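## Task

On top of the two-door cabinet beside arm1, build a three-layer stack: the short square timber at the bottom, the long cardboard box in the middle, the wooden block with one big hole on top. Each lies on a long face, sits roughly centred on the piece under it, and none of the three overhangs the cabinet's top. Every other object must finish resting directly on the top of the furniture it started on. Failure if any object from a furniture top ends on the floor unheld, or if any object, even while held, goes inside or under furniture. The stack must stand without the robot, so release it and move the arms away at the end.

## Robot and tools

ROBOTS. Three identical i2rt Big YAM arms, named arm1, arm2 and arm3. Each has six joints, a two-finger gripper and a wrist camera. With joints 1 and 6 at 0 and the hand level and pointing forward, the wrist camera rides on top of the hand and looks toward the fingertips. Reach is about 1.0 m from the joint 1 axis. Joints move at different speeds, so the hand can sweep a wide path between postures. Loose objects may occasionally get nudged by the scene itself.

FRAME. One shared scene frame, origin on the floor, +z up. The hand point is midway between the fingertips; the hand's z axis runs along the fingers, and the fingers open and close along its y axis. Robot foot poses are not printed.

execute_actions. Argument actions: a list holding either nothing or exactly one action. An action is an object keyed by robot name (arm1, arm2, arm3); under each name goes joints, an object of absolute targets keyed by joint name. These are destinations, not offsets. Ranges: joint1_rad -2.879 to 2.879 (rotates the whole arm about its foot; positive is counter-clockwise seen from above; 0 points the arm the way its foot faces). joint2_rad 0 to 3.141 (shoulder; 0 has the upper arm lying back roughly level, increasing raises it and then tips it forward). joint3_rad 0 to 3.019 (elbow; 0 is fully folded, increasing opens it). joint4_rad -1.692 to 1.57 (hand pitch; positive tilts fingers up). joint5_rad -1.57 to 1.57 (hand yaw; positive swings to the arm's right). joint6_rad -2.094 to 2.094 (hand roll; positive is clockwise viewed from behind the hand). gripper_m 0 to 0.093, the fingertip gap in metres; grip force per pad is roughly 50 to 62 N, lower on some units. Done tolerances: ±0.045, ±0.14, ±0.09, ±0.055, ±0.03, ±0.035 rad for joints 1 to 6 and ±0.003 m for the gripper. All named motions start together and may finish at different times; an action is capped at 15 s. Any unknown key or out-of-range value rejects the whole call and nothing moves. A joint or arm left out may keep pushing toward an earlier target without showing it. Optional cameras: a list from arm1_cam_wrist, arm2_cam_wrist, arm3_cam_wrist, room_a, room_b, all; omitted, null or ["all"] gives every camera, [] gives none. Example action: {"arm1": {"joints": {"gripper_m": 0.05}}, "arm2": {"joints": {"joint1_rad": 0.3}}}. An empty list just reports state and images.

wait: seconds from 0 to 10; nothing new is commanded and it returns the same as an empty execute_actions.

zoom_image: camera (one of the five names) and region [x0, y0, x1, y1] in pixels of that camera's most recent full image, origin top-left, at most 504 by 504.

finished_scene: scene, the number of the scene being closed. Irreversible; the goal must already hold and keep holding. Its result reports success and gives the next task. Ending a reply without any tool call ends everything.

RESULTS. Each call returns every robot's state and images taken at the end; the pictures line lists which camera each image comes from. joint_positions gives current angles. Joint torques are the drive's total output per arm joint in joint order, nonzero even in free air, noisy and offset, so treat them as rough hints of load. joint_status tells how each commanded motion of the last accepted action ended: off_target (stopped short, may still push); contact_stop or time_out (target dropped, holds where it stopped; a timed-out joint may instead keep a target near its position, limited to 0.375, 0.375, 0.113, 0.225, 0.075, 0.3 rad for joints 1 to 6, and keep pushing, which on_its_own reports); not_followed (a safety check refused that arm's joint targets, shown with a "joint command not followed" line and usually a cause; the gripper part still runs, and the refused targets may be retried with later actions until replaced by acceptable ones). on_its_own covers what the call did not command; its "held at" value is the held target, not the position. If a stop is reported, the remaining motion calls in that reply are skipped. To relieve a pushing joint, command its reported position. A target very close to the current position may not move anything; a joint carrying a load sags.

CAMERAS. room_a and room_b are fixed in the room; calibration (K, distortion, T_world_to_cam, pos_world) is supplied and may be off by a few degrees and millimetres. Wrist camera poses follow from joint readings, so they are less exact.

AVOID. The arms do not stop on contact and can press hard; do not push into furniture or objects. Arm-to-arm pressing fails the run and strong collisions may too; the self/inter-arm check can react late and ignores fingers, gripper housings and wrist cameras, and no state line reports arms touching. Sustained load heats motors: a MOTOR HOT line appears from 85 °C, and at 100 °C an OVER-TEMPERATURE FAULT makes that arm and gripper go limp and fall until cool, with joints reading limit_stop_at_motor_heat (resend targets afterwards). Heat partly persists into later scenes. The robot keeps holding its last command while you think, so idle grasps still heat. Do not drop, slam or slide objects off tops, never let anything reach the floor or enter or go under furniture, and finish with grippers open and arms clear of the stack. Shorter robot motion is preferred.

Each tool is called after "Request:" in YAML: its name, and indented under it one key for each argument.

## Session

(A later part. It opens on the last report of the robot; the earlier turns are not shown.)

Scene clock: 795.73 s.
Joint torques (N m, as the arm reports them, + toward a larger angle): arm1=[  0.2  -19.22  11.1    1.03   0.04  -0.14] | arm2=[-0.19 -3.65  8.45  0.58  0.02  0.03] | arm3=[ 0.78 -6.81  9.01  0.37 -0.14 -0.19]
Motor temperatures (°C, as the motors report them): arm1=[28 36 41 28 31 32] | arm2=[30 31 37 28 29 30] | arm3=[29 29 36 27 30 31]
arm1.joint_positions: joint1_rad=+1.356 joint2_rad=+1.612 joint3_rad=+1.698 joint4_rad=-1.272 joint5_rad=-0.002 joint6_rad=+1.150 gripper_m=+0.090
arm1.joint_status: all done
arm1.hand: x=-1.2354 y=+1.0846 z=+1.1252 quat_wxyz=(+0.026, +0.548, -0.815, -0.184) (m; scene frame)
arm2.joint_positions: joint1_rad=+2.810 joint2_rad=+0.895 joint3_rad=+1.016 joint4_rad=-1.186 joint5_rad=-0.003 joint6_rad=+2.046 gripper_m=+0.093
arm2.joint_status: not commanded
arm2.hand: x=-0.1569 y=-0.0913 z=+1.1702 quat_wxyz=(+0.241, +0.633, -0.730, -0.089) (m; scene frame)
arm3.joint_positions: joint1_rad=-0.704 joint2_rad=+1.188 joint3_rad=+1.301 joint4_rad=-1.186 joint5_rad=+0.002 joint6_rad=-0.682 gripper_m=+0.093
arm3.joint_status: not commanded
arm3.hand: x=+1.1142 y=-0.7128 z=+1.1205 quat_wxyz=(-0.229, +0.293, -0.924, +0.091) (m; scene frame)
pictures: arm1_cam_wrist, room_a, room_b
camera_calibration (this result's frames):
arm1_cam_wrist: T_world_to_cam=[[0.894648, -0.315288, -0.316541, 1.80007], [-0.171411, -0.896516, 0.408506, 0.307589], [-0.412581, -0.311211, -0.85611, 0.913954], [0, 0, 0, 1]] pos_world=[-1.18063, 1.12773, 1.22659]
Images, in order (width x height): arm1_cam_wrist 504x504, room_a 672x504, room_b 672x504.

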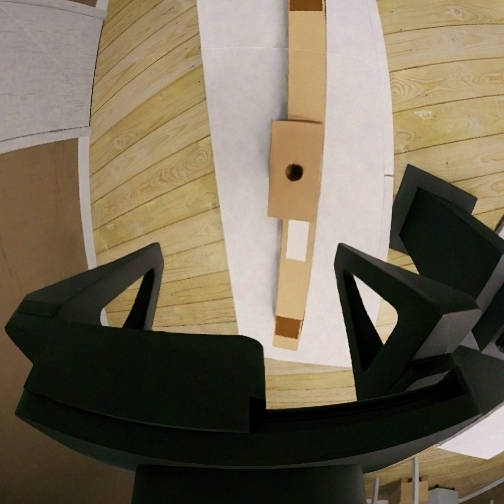

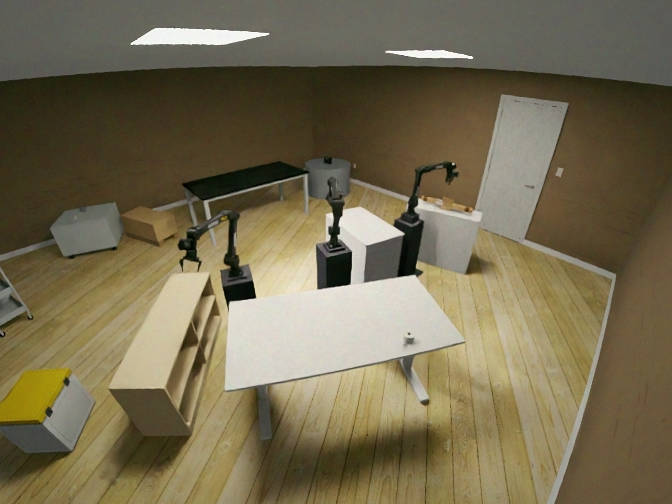

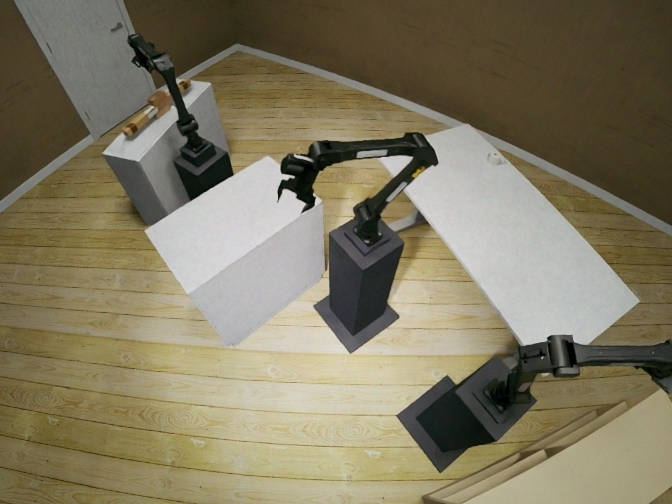

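Request:
zoom_image:
  camera: "room_a"
  region: [400, 170, 490, 230]

Request:
zoom_image:
  camera: "room_b"
  region: [100, 60, 220, 160]

Region (400, 170, 490, 230) of room_a's 672x504 image, scaled by 5.600, with more detail than that image has.

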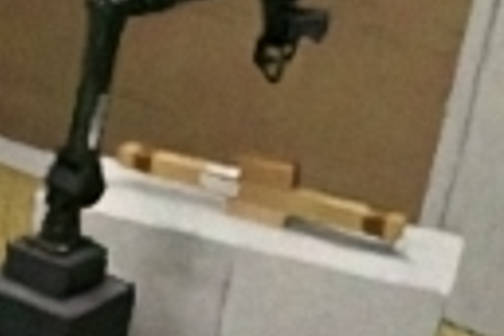

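Region (100, 60, 220, 160) of room_b's 672x504 image, scaled by 4.200, with more detail than that image has.

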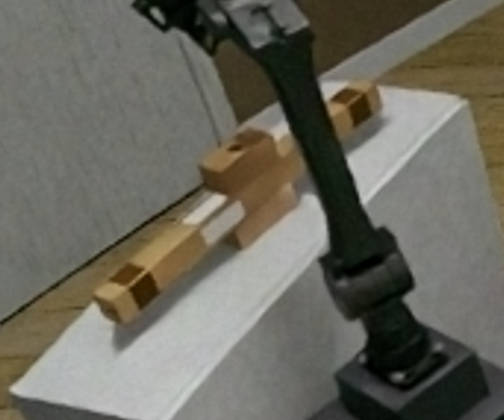

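The stack looks good. Ending scene 1.

Request:
finished_scene:
  scene: 1

The scene is finished: the task was done.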